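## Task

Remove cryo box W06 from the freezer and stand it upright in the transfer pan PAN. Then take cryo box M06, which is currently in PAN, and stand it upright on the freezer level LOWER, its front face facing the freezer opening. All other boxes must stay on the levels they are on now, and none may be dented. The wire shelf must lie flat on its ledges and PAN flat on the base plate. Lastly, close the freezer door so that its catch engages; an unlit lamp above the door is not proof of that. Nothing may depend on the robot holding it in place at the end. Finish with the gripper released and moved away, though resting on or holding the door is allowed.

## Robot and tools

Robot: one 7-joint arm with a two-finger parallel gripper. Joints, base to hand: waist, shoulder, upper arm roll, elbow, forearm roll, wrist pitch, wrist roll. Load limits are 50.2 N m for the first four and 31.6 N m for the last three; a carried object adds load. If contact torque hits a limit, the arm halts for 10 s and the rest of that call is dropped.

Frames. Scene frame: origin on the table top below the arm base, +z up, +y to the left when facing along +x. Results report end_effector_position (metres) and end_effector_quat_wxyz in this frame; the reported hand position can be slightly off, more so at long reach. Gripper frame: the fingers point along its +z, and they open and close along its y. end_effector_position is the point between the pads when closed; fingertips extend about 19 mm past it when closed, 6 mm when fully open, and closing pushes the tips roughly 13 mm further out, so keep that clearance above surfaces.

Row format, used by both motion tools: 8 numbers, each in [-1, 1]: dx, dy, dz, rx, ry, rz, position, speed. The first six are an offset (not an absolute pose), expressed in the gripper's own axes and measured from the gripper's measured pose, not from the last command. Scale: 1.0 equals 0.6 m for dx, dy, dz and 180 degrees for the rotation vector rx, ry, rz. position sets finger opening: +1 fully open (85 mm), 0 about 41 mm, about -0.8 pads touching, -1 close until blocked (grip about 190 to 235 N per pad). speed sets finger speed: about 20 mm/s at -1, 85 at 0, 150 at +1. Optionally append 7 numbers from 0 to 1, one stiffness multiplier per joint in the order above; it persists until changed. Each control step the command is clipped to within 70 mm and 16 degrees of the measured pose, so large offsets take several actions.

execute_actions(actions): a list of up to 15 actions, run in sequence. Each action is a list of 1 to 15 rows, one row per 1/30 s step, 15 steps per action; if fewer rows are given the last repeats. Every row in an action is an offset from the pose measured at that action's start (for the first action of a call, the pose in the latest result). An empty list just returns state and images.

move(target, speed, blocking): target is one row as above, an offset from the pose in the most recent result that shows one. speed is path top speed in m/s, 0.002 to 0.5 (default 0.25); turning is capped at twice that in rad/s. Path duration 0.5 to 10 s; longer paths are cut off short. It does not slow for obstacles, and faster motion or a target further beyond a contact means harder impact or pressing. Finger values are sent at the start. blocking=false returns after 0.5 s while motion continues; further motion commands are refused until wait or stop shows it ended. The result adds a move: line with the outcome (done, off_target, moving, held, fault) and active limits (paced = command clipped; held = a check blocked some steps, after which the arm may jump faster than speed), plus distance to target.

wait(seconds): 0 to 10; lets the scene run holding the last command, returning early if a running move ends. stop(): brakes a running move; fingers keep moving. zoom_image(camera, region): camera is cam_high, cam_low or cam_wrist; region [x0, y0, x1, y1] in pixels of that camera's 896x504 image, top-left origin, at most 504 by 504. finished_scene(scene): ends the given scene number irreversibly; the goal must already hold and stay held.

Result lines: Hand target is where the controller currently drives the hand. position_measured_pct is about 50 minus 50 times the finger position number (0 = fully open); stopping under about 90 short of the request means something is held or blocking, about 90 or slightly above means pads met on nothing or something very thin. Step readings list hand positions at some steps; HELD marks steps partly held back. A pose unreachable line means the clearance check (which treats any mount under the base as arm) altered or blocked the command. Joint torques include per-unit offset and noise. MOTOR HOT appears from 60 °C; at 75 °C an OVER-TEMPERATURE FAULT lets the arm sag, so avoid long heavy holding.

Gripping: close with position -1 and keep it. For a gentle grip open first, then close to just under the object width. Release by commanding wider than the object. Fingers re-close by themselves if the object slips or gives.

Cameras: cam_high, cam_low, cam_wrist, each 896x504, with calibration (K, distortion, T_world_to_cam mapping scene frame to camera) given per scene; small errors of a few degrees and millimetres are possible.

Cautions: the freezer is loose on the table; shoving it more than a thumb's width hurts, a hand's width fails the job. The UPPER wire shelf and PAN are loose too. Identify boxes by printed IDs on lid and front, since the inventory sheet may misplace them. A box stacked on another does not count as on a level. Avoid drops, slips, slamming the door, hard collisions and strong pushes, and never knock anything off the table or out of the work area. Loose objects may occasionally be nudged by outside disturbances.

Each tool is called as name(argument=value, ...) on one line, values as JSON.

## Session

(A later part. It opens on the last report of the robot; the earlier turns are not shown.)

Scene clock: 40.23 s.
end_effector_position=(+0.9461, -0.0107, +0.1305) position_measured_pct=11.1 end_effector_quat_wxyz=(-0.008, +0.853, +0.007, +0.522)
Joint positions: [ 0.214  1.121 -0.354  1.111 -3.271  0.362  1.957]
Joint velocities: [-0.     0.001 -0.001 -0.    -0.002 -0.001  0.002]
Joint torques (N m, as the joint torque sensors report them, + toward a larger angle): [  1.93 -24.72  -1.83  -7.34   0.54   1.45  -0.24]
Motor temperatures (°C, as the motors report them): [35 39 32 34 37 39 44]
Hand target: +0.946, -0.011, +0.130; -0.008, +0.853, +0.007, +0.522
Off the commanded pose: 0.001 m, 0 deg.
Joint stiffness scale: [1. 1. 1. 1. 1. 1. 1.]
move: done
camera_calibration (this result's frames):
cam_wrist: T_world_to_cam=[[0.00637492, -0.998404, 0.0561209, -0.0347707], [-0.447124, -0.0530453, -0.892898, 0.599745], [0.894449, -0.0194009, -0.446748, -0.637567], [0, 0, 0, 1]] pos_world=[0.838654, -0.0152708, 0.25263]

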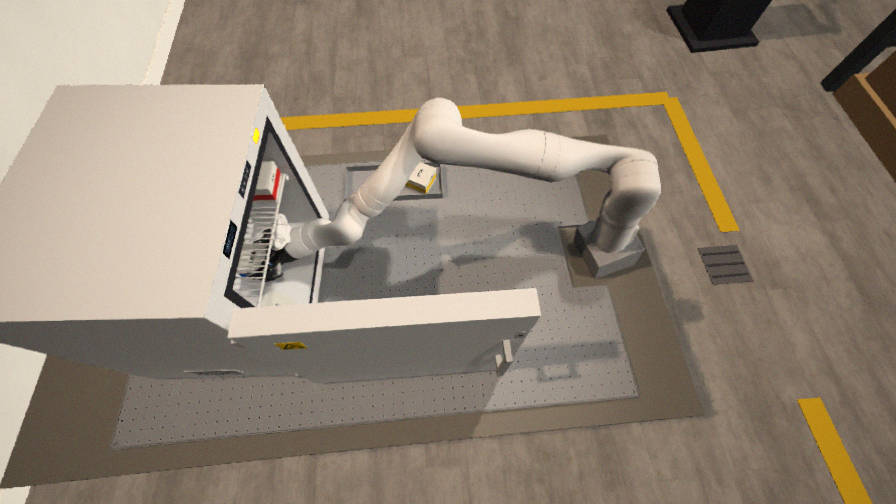

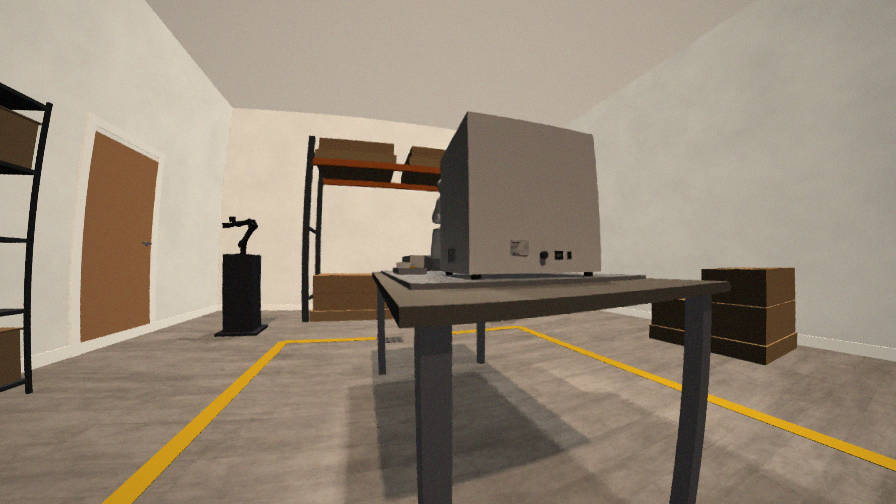

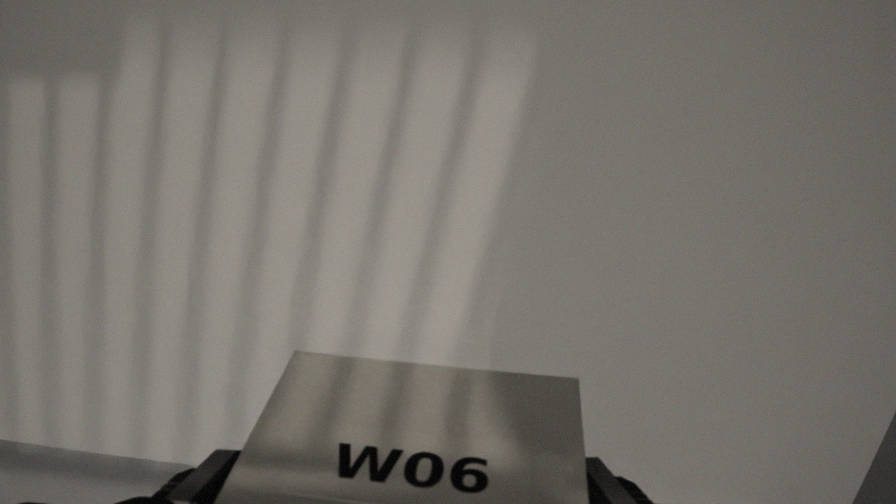

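move(target=[0.03,0,-0.015,0,0,0,0.74,-1], speed=0.04)

move(target=[-0.185,0,-0.395,0,0,0,0.74,-1], speed=0.15)

move(target=[0,0.51,0,0,0,0,0.74,-1], speed=0.15)

move(target=[-0.1,0,0.05,0,0,0,0.74,-1], speed=0.08)

zoom_image(camera="cam_low", region=[370,220,450,285])

Scene clock: 41.30 s.
end_effector_position=(+0.9477, -0.0086, +0.1513) position_measured_pct=11.1 end_effector_quat_wxyz=(-0.009, +0.851, +0.008, +0.525)
Joint positions: [ 0.214  1.085 -0.351  1.125 -3.282  0.348  1.957]
Joint velocities: [-0.    -0.001  0.001  0.002 -0.001 -0.001  0.   ]
Joint torques (N m, as the joint torque sensors report them, + toward a larger angle): [  1.57 -28.12  -2.42  -8.79   0.46   2.32  -0.35]
Motor temperatures (°C, as the motors report them): [35 39 32 34 37 39 44]
Hand target: +0.946, -0.011, +0.151; -0.008, +0.853, +0.007, +0.522
Off the commanded pose: 0.003 m, 0 deg.
Joint stiffness scale: [1. 1. 1. 1. 1. 1. 1.]
move: done
camera_calibration (this result's frames):
cam_wrist: T_world_to_cam=[[0.00851758, -0.998472, 0.0546026, -0.0357291], [-0.441188, -0.0527549, -0.895863, 0.613922], [0.897374, -0.0164594, -0.440964, -0.63327], [0, 0, 0, 1]] pos_world=[0.83944, -0.0137104, 0.272692]

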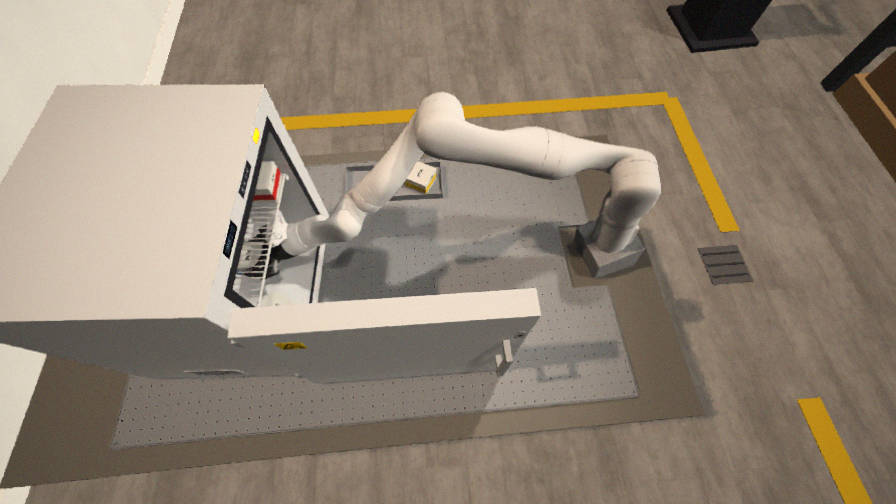

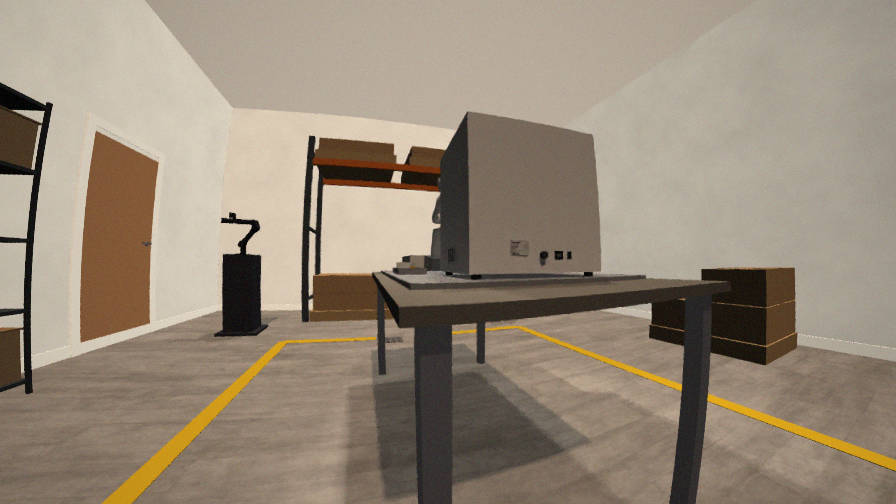

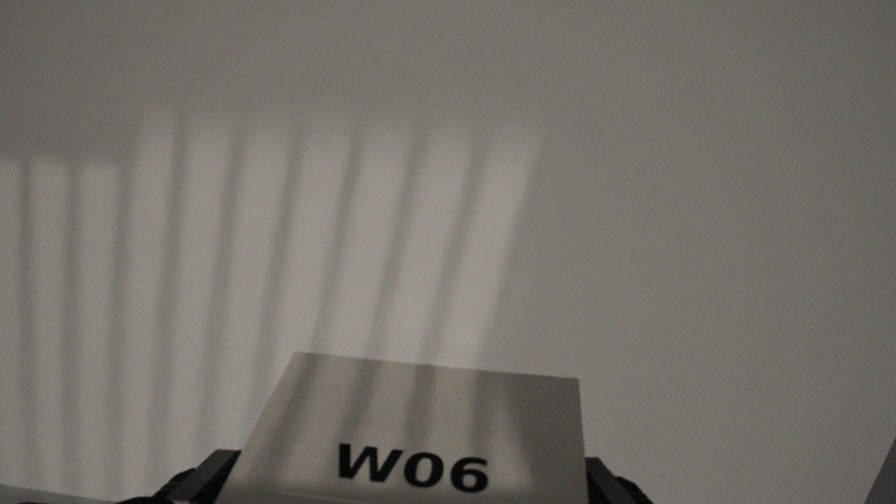

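Scene clock: 43.50 s.
end_effector_position=(+0.6858, -0.0169, +0.1542) position_measured_pct=11.1 end_effector_quat_wxyz=(-0.005, +0.853, +0.007, +0.521)
Joint positions: [ 0.375  0.867 -0.416  2.122 -3.153  1.086  1.851]
Joint velocities: [ 0.003 -0.001 -0.001  0.001 -0.     0.001  0.001]
Joint torques (N m, as the joint torque sensors report them, + toward a larger angle): [  1.72 -19.26  -2.42  -2.09   1.03   2.29  -0.24]
Motor temperatures (°C, as the motors report them): [35 39 32 34 37 39 44]
Hand target: +0.686, -0.014, +0.158; -0.009, +0.851, +0.007, +0.525
Off the commanded pose: 0.005 m, 1 deg.
Joint stiffness scale: [1. 1. 1. 1. 1. 1. 1.]
move: off_target
camera_calibration (this result's frames):
cam_wrist: T_world_to_cam=[[0.00505266, -0.998148, 0.060625, -0.0404312], [-0.448557, -0.0564466, -0.89197, 0.50497], [0.89374, -0.0226869, -0.448012, -0.393685], [0, 0, 0, 1]] pos_world=[0.578564, -0.020784, 0.276494]

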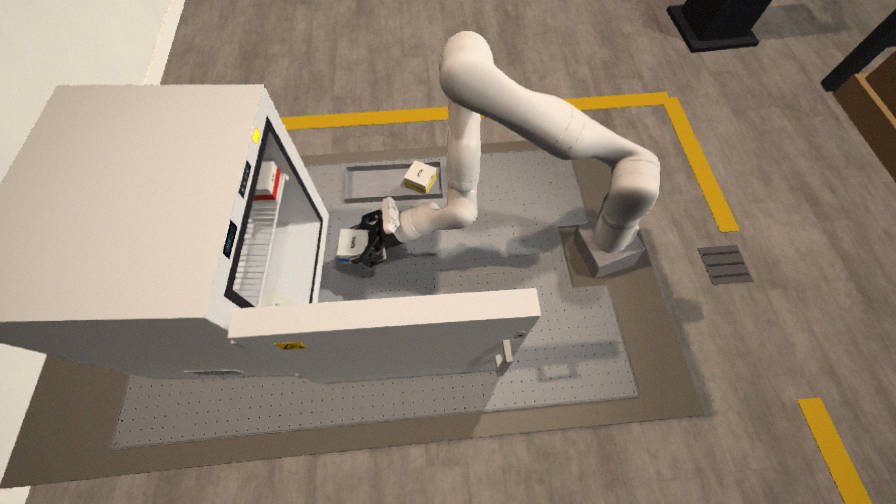

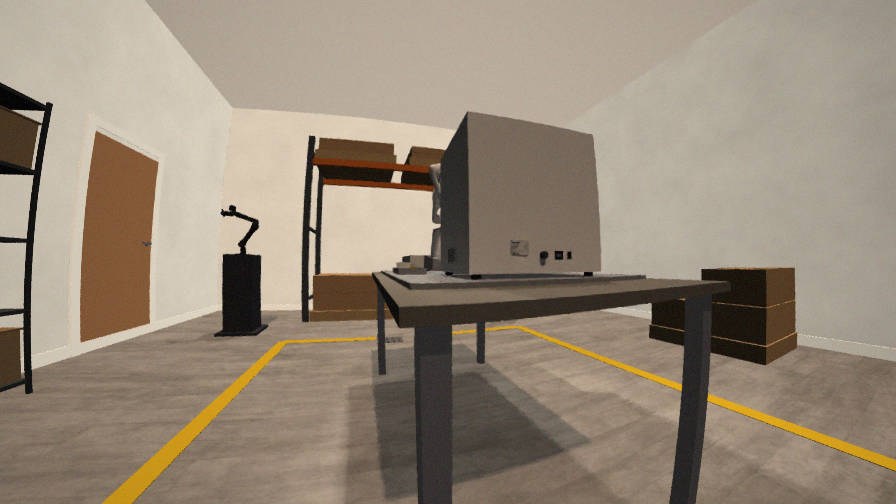

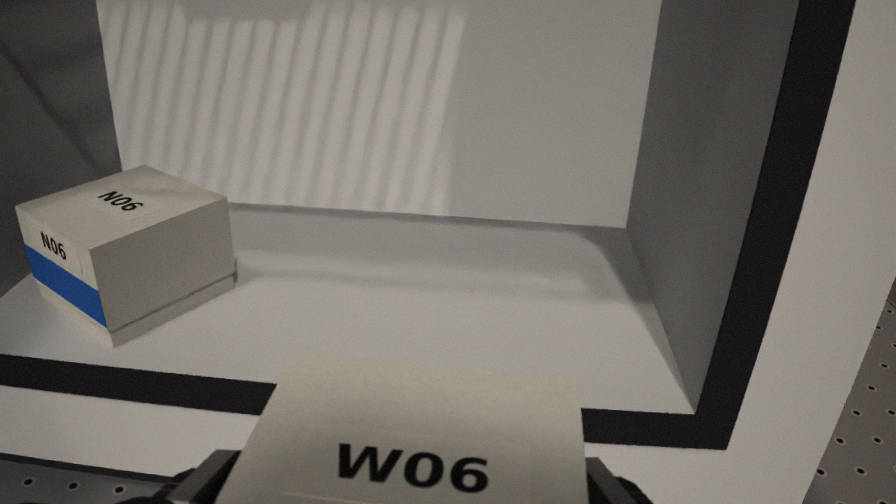

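Scene clock: 46.10 s.
end_effector_position=(+0.6929, -0.3207, +0.1574) position_measured_pct=11.1 end_effector_quat_wxyz=(-0.005, +0.852, +0.009, +0.524)
Joint positions: [ 0.942  0.997 -0.331  1.648 -2.193  0.75   1.283]
Joint velocities: [ 0.003  0.003  0.    -0.001  0.    -0.002  0.001]
Joint torques (N m, as the joint torque sensors report them, + toward a larger angle): [  4.22 -22.78  -2.64  -5.67  -0.36   2.72  -0.12]
Motor temperatures (°C, as the motors report them): [35 39 32 34 37 39 44]
Hand target: +0.691, -0.324, +0.154; -0.004, +0.854, +0.007, +0.521
Off the commanded pose: 0.004 m, 0 deg.
Joint stiffness scale: [1. 1. 1. 1. 1. 1. 1.]
move: off_target
camera_calibration (this result's frames):
cam_wrist: T_world_to_cam=[[0.00610639, -0.998017, 0.062645, -0.34493], [-0.442543, -0.0588746, -0.894813, 0.489348], [0.896726, -0.022259, -0.442025, -0.408369], [0, 0, 0, 1]] pos_world=[0.584859, -0.324526, 0.278973]

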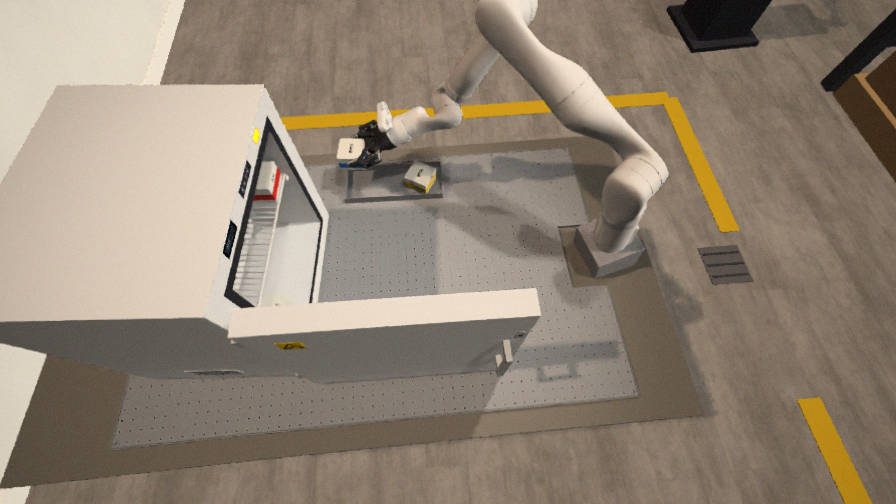

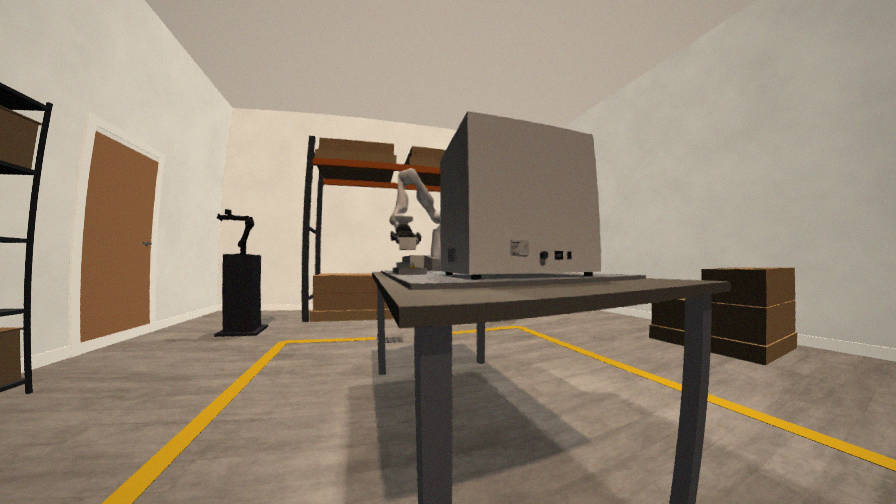

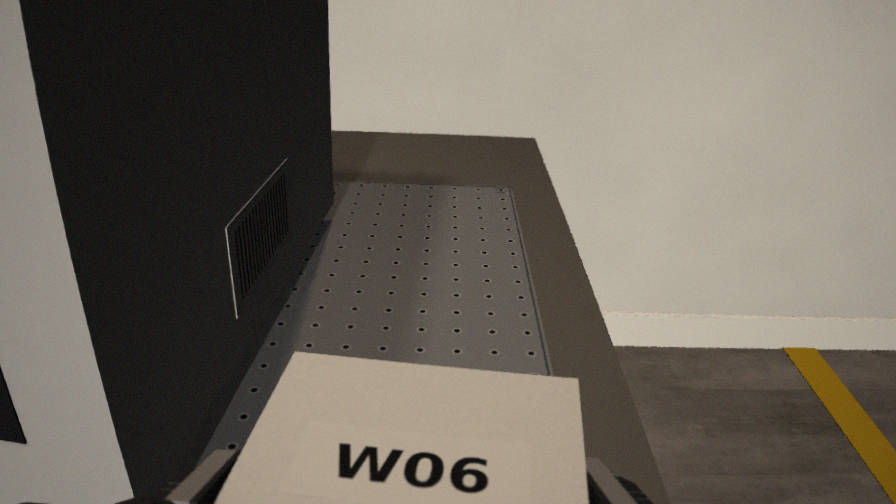

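Scene clock: 47.43 s.
end_effector_position=(+0.6916, -0.3196, +0.0904) position_measured_pct=11.1 end_effector_quat_wxyz=(-0.006, +0.853, +0.009, +0.522)
Joint positions: [ 0.92   1.142 -0.331  1.587 -2.235  0.786  1.384]
Joint velocities: [ 0.     0.004  0.    -0.001 -0.     0.     0.002]
Joint torques (N m, as the joint torque sensors report them, + toward a larger angle): [  4.08 -23.63  -2.77  -4.6   -0.25   2.54  -0.32]
Motor temperatures (°C, as the motors report them): [35 39 32 34 37 39 44]
Hand target: +0.693, -0.321, +0.090; -0.005, +0.852, +0.009, +0.524
Off the commanded pose: 0.002 m, 0 deg.
Joint stiffness scale: [1. 1. 1. 1. 1. 1. 1.]
move: done
camera_calibration (this result's frames):
cam_wrist: T_world_to_cam=[[0.00906842, -0.998139, 0.0602992, -0.341547], [-0.446921, -0.0579894, -0.892692, 0.432055], [0.894527, -0.0188537, -0.446615, -0.433698], [0, 0, 0, 1]] pos_world=[0.584147, -0.324033, 0.212591]

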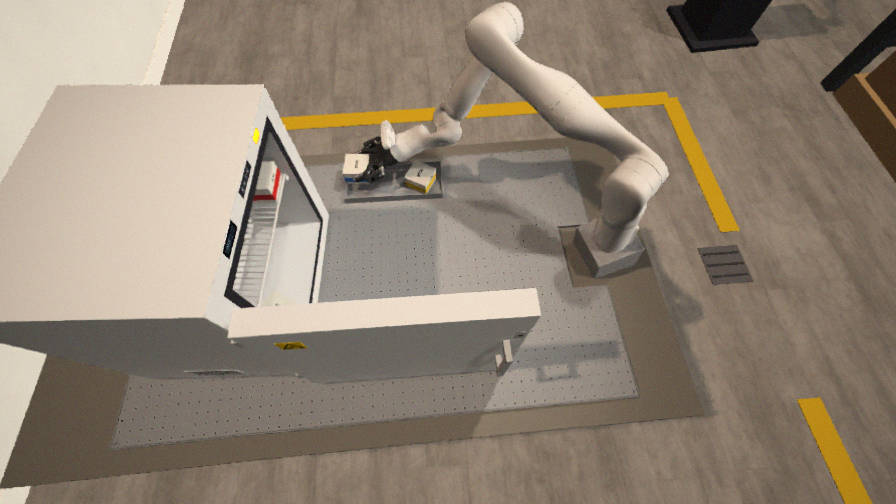

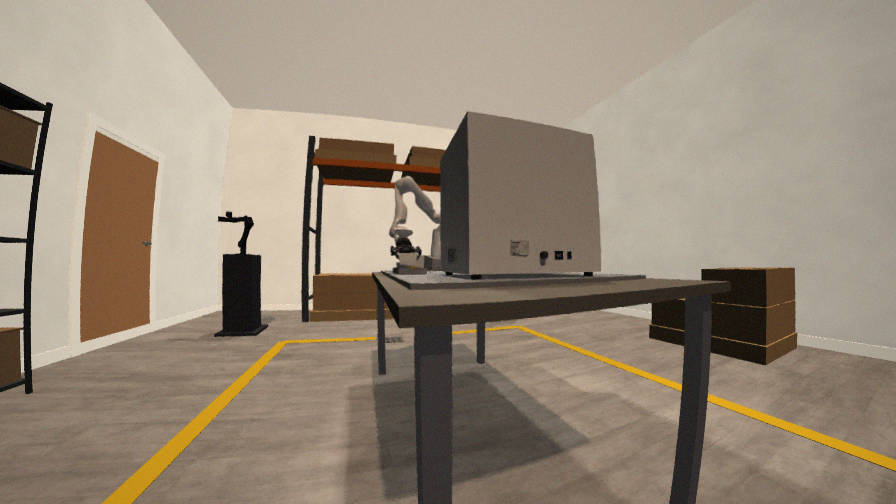

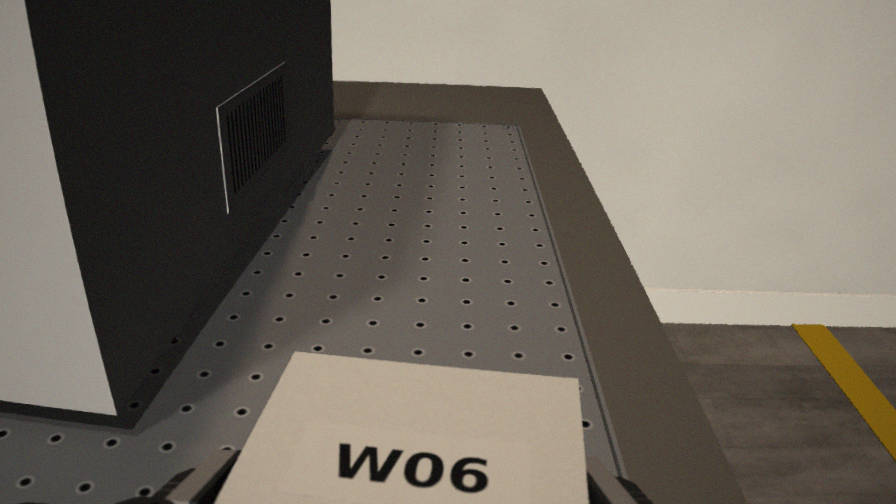

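Region (370, 220, 450, 285) of cam_low's 896x504 image, scaled by 6.300, with more detail than that image has; it fills the top 410 rows of this view, and the rest is white.

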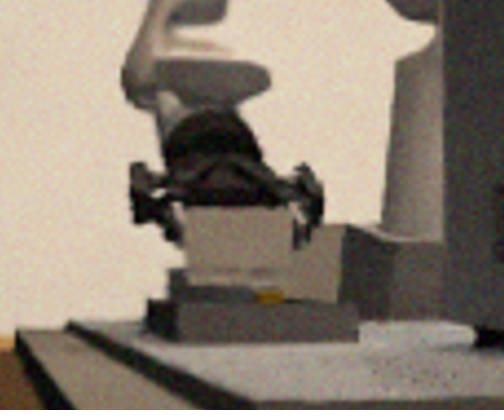

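Shift back 25 mm, left 10 mm, lower about 30 mm.

move(target=[-0.019,-0.017,-0.037,0,0,0,0.74,-1], speed=0.05)

move(target=[-0.045,0,0.023,0,0,0,0.74,-1], speed=0.03)

zoom_image(camera="cam_low", region=[370,220,450,285])

zoom_image(camera="cam_high", region=[330,130,460,215])

Scene clock: 48.47 s.
end_effector_position=(+0.6669, -0.3075, +0.0875) position_measured_pct=11.1 end_effector_quat_wxyz=(-0.010, +0.854, +0.010, +0.520)
Joint positions: [ 0.942  1.133 -0.331  1.674 -2.257  0.834  1.446]
Joint velocities: [ 0.005 -0.001 -0.     0.002 -0.     0.     0.003]
Joint torques (N m, as the joint torque sensors report them, + toward a larger angle): [  3.82 -22.32  -2.88  -4.11  -0.11   2.54  -0.38]
Motor temperatures (°C, as the motors report them): [35 39 32 34 37 39 44]
Hand target: +0.666, -0.310, +0.090; -0.007, +0.853, +0.009, +0.522
Off the commanded pose: 0.004 m, 0 deg.
Joint stiffness scale: [1. 1. 1. 1. 1. 1. 1.]
move: off_target
camera_calibration (this result's frames):
cam_wrist: T_world_to_cam=[[0.0140551, -0.998363, 0.0554435, -0.331984], [-0.451075, -0.055817, -0.890739, 0.422331], [0.892375, -0.0124897, -0.451121, -0.408885], [0, 0, 0, 1]] pos_world=[0.560048, -0.312974, 0.210137]

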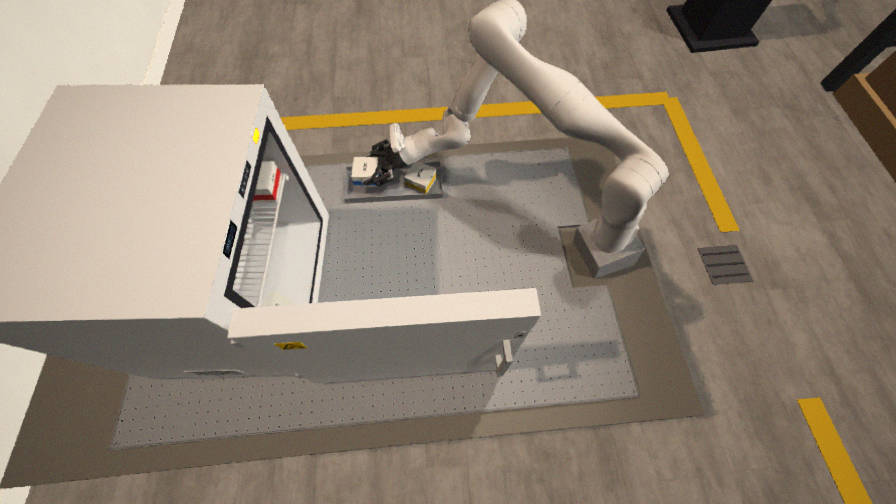

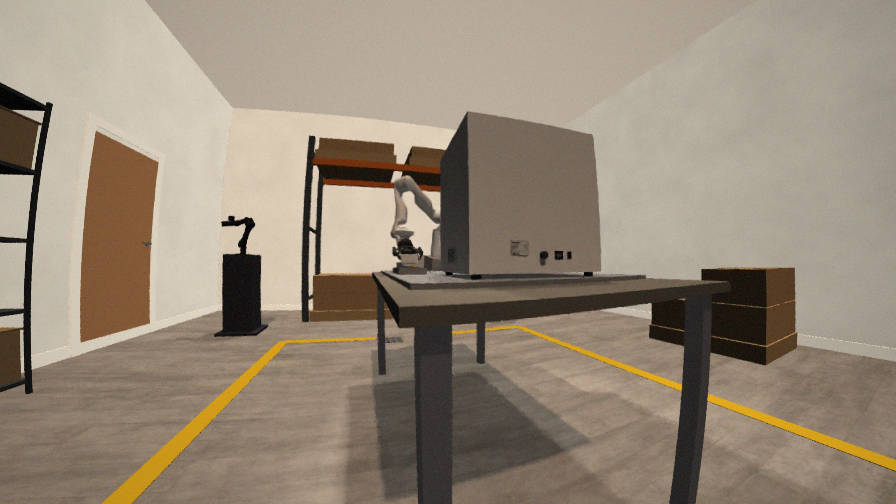

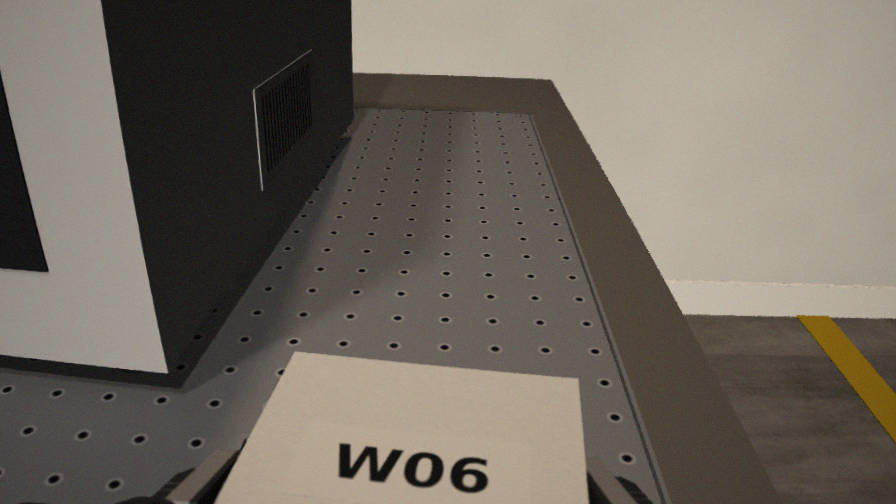

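Scene clock: 49.83 s.
end_effector_position=(+0.6652, -0.3066, +0.0572) position_measured_pct=11.1 end_effector_quat_wxyz=(-0.011, +0.856, +0.010, +0.517)
Joint positions: [ 0.933  1.2   -0.331  1.638 -2.261  0.844  1.476]
Joint velocities: [ 0.     0.004 -0.001 -0.002 -0.001  0.     0.001]
Joint torques (N m, as the joint torque sensors report them, + toward a larger angle): [  3.9  -22.37  -2.87  -3.66  -0.06   2.49  -0.01]
Motor temperatures (°C, as the motors report them): [35 39 32 34 37 39 44]
Hand target: +0.667, -0.307, +0.057; -0.010, +0.854, +0.010, +0.520
Off the commanded pose: 0.002 m, 0 deg.
Joint stiffness scale: [1. 1. 1. 1. 1. 1. 1.]
move: done
camera_calibration (this result's frames):
cam_wrist: T_world_to_cam=[[0.0167553, -0.998445, 0.0531736, -0.331119], [-0.45621, -0.0549568, -0.888173, 0.398154], [0.889714, -0.00937668, -0.456421, -0.418031], [0, 0, 0, 1]] pos_world=[0.559118, -0.312642, 0.180439]

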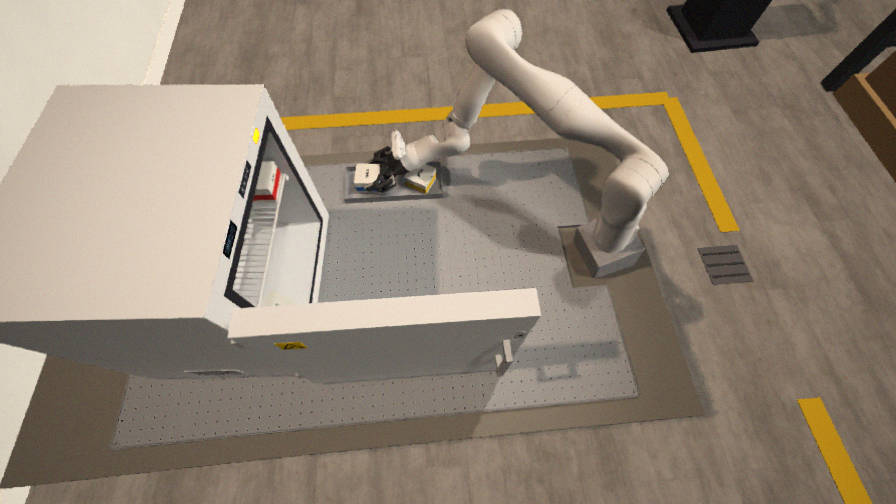

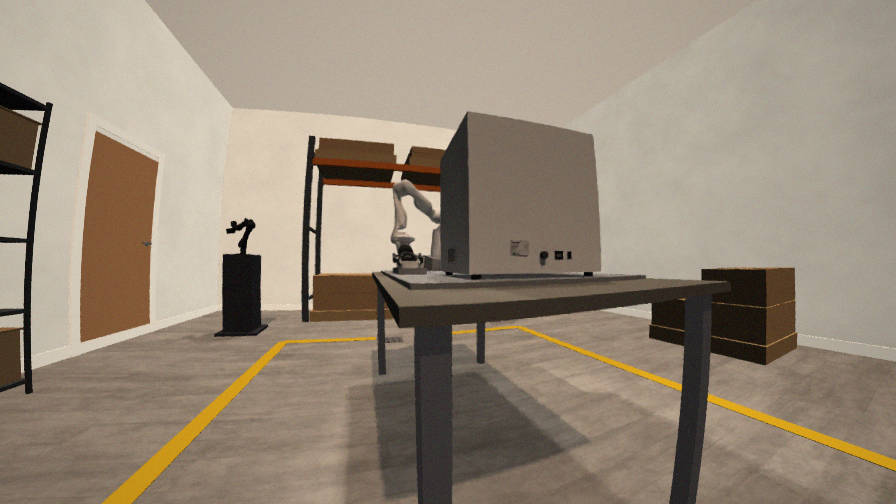

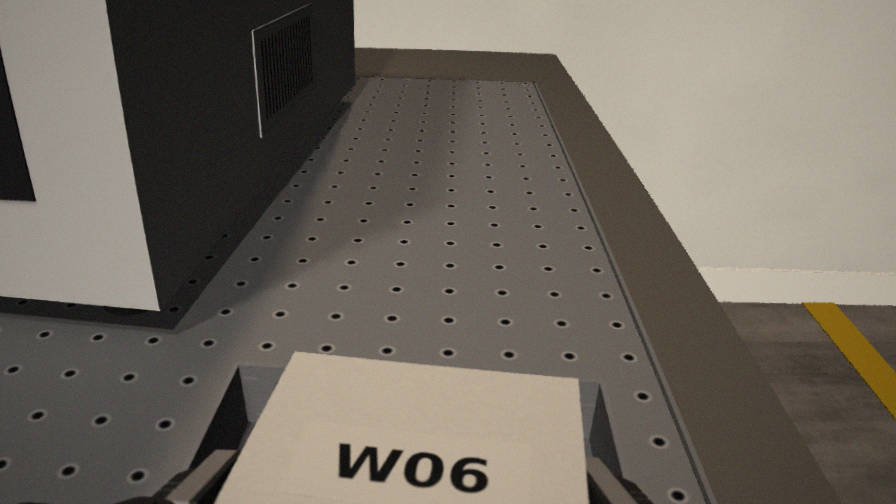

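Region (370, 220, 450, 285) of cam_low's 896x504 image, scaled by 6.300, with more detail than that image has; it fills the top 410 rows of this view, and the rest is white.

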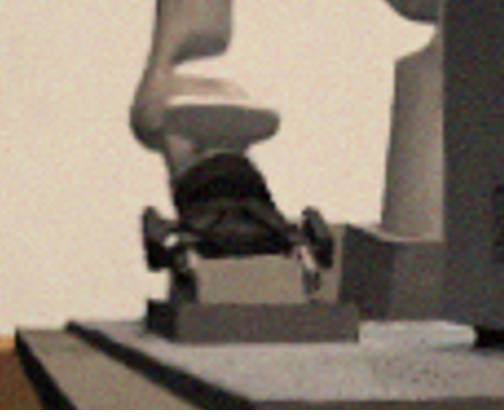

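Region (330, 130, 460, 215) of cam_high's 896x504 image, scaled by 3.877, with more detail than that image has; it fills the top 330 rows of this view, and the rest is white.

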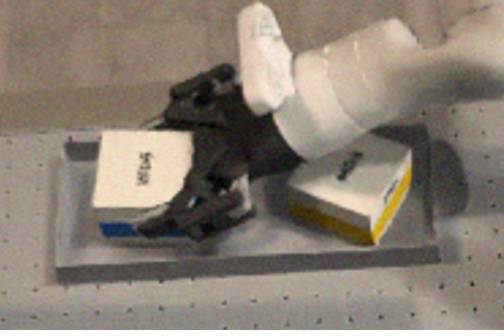

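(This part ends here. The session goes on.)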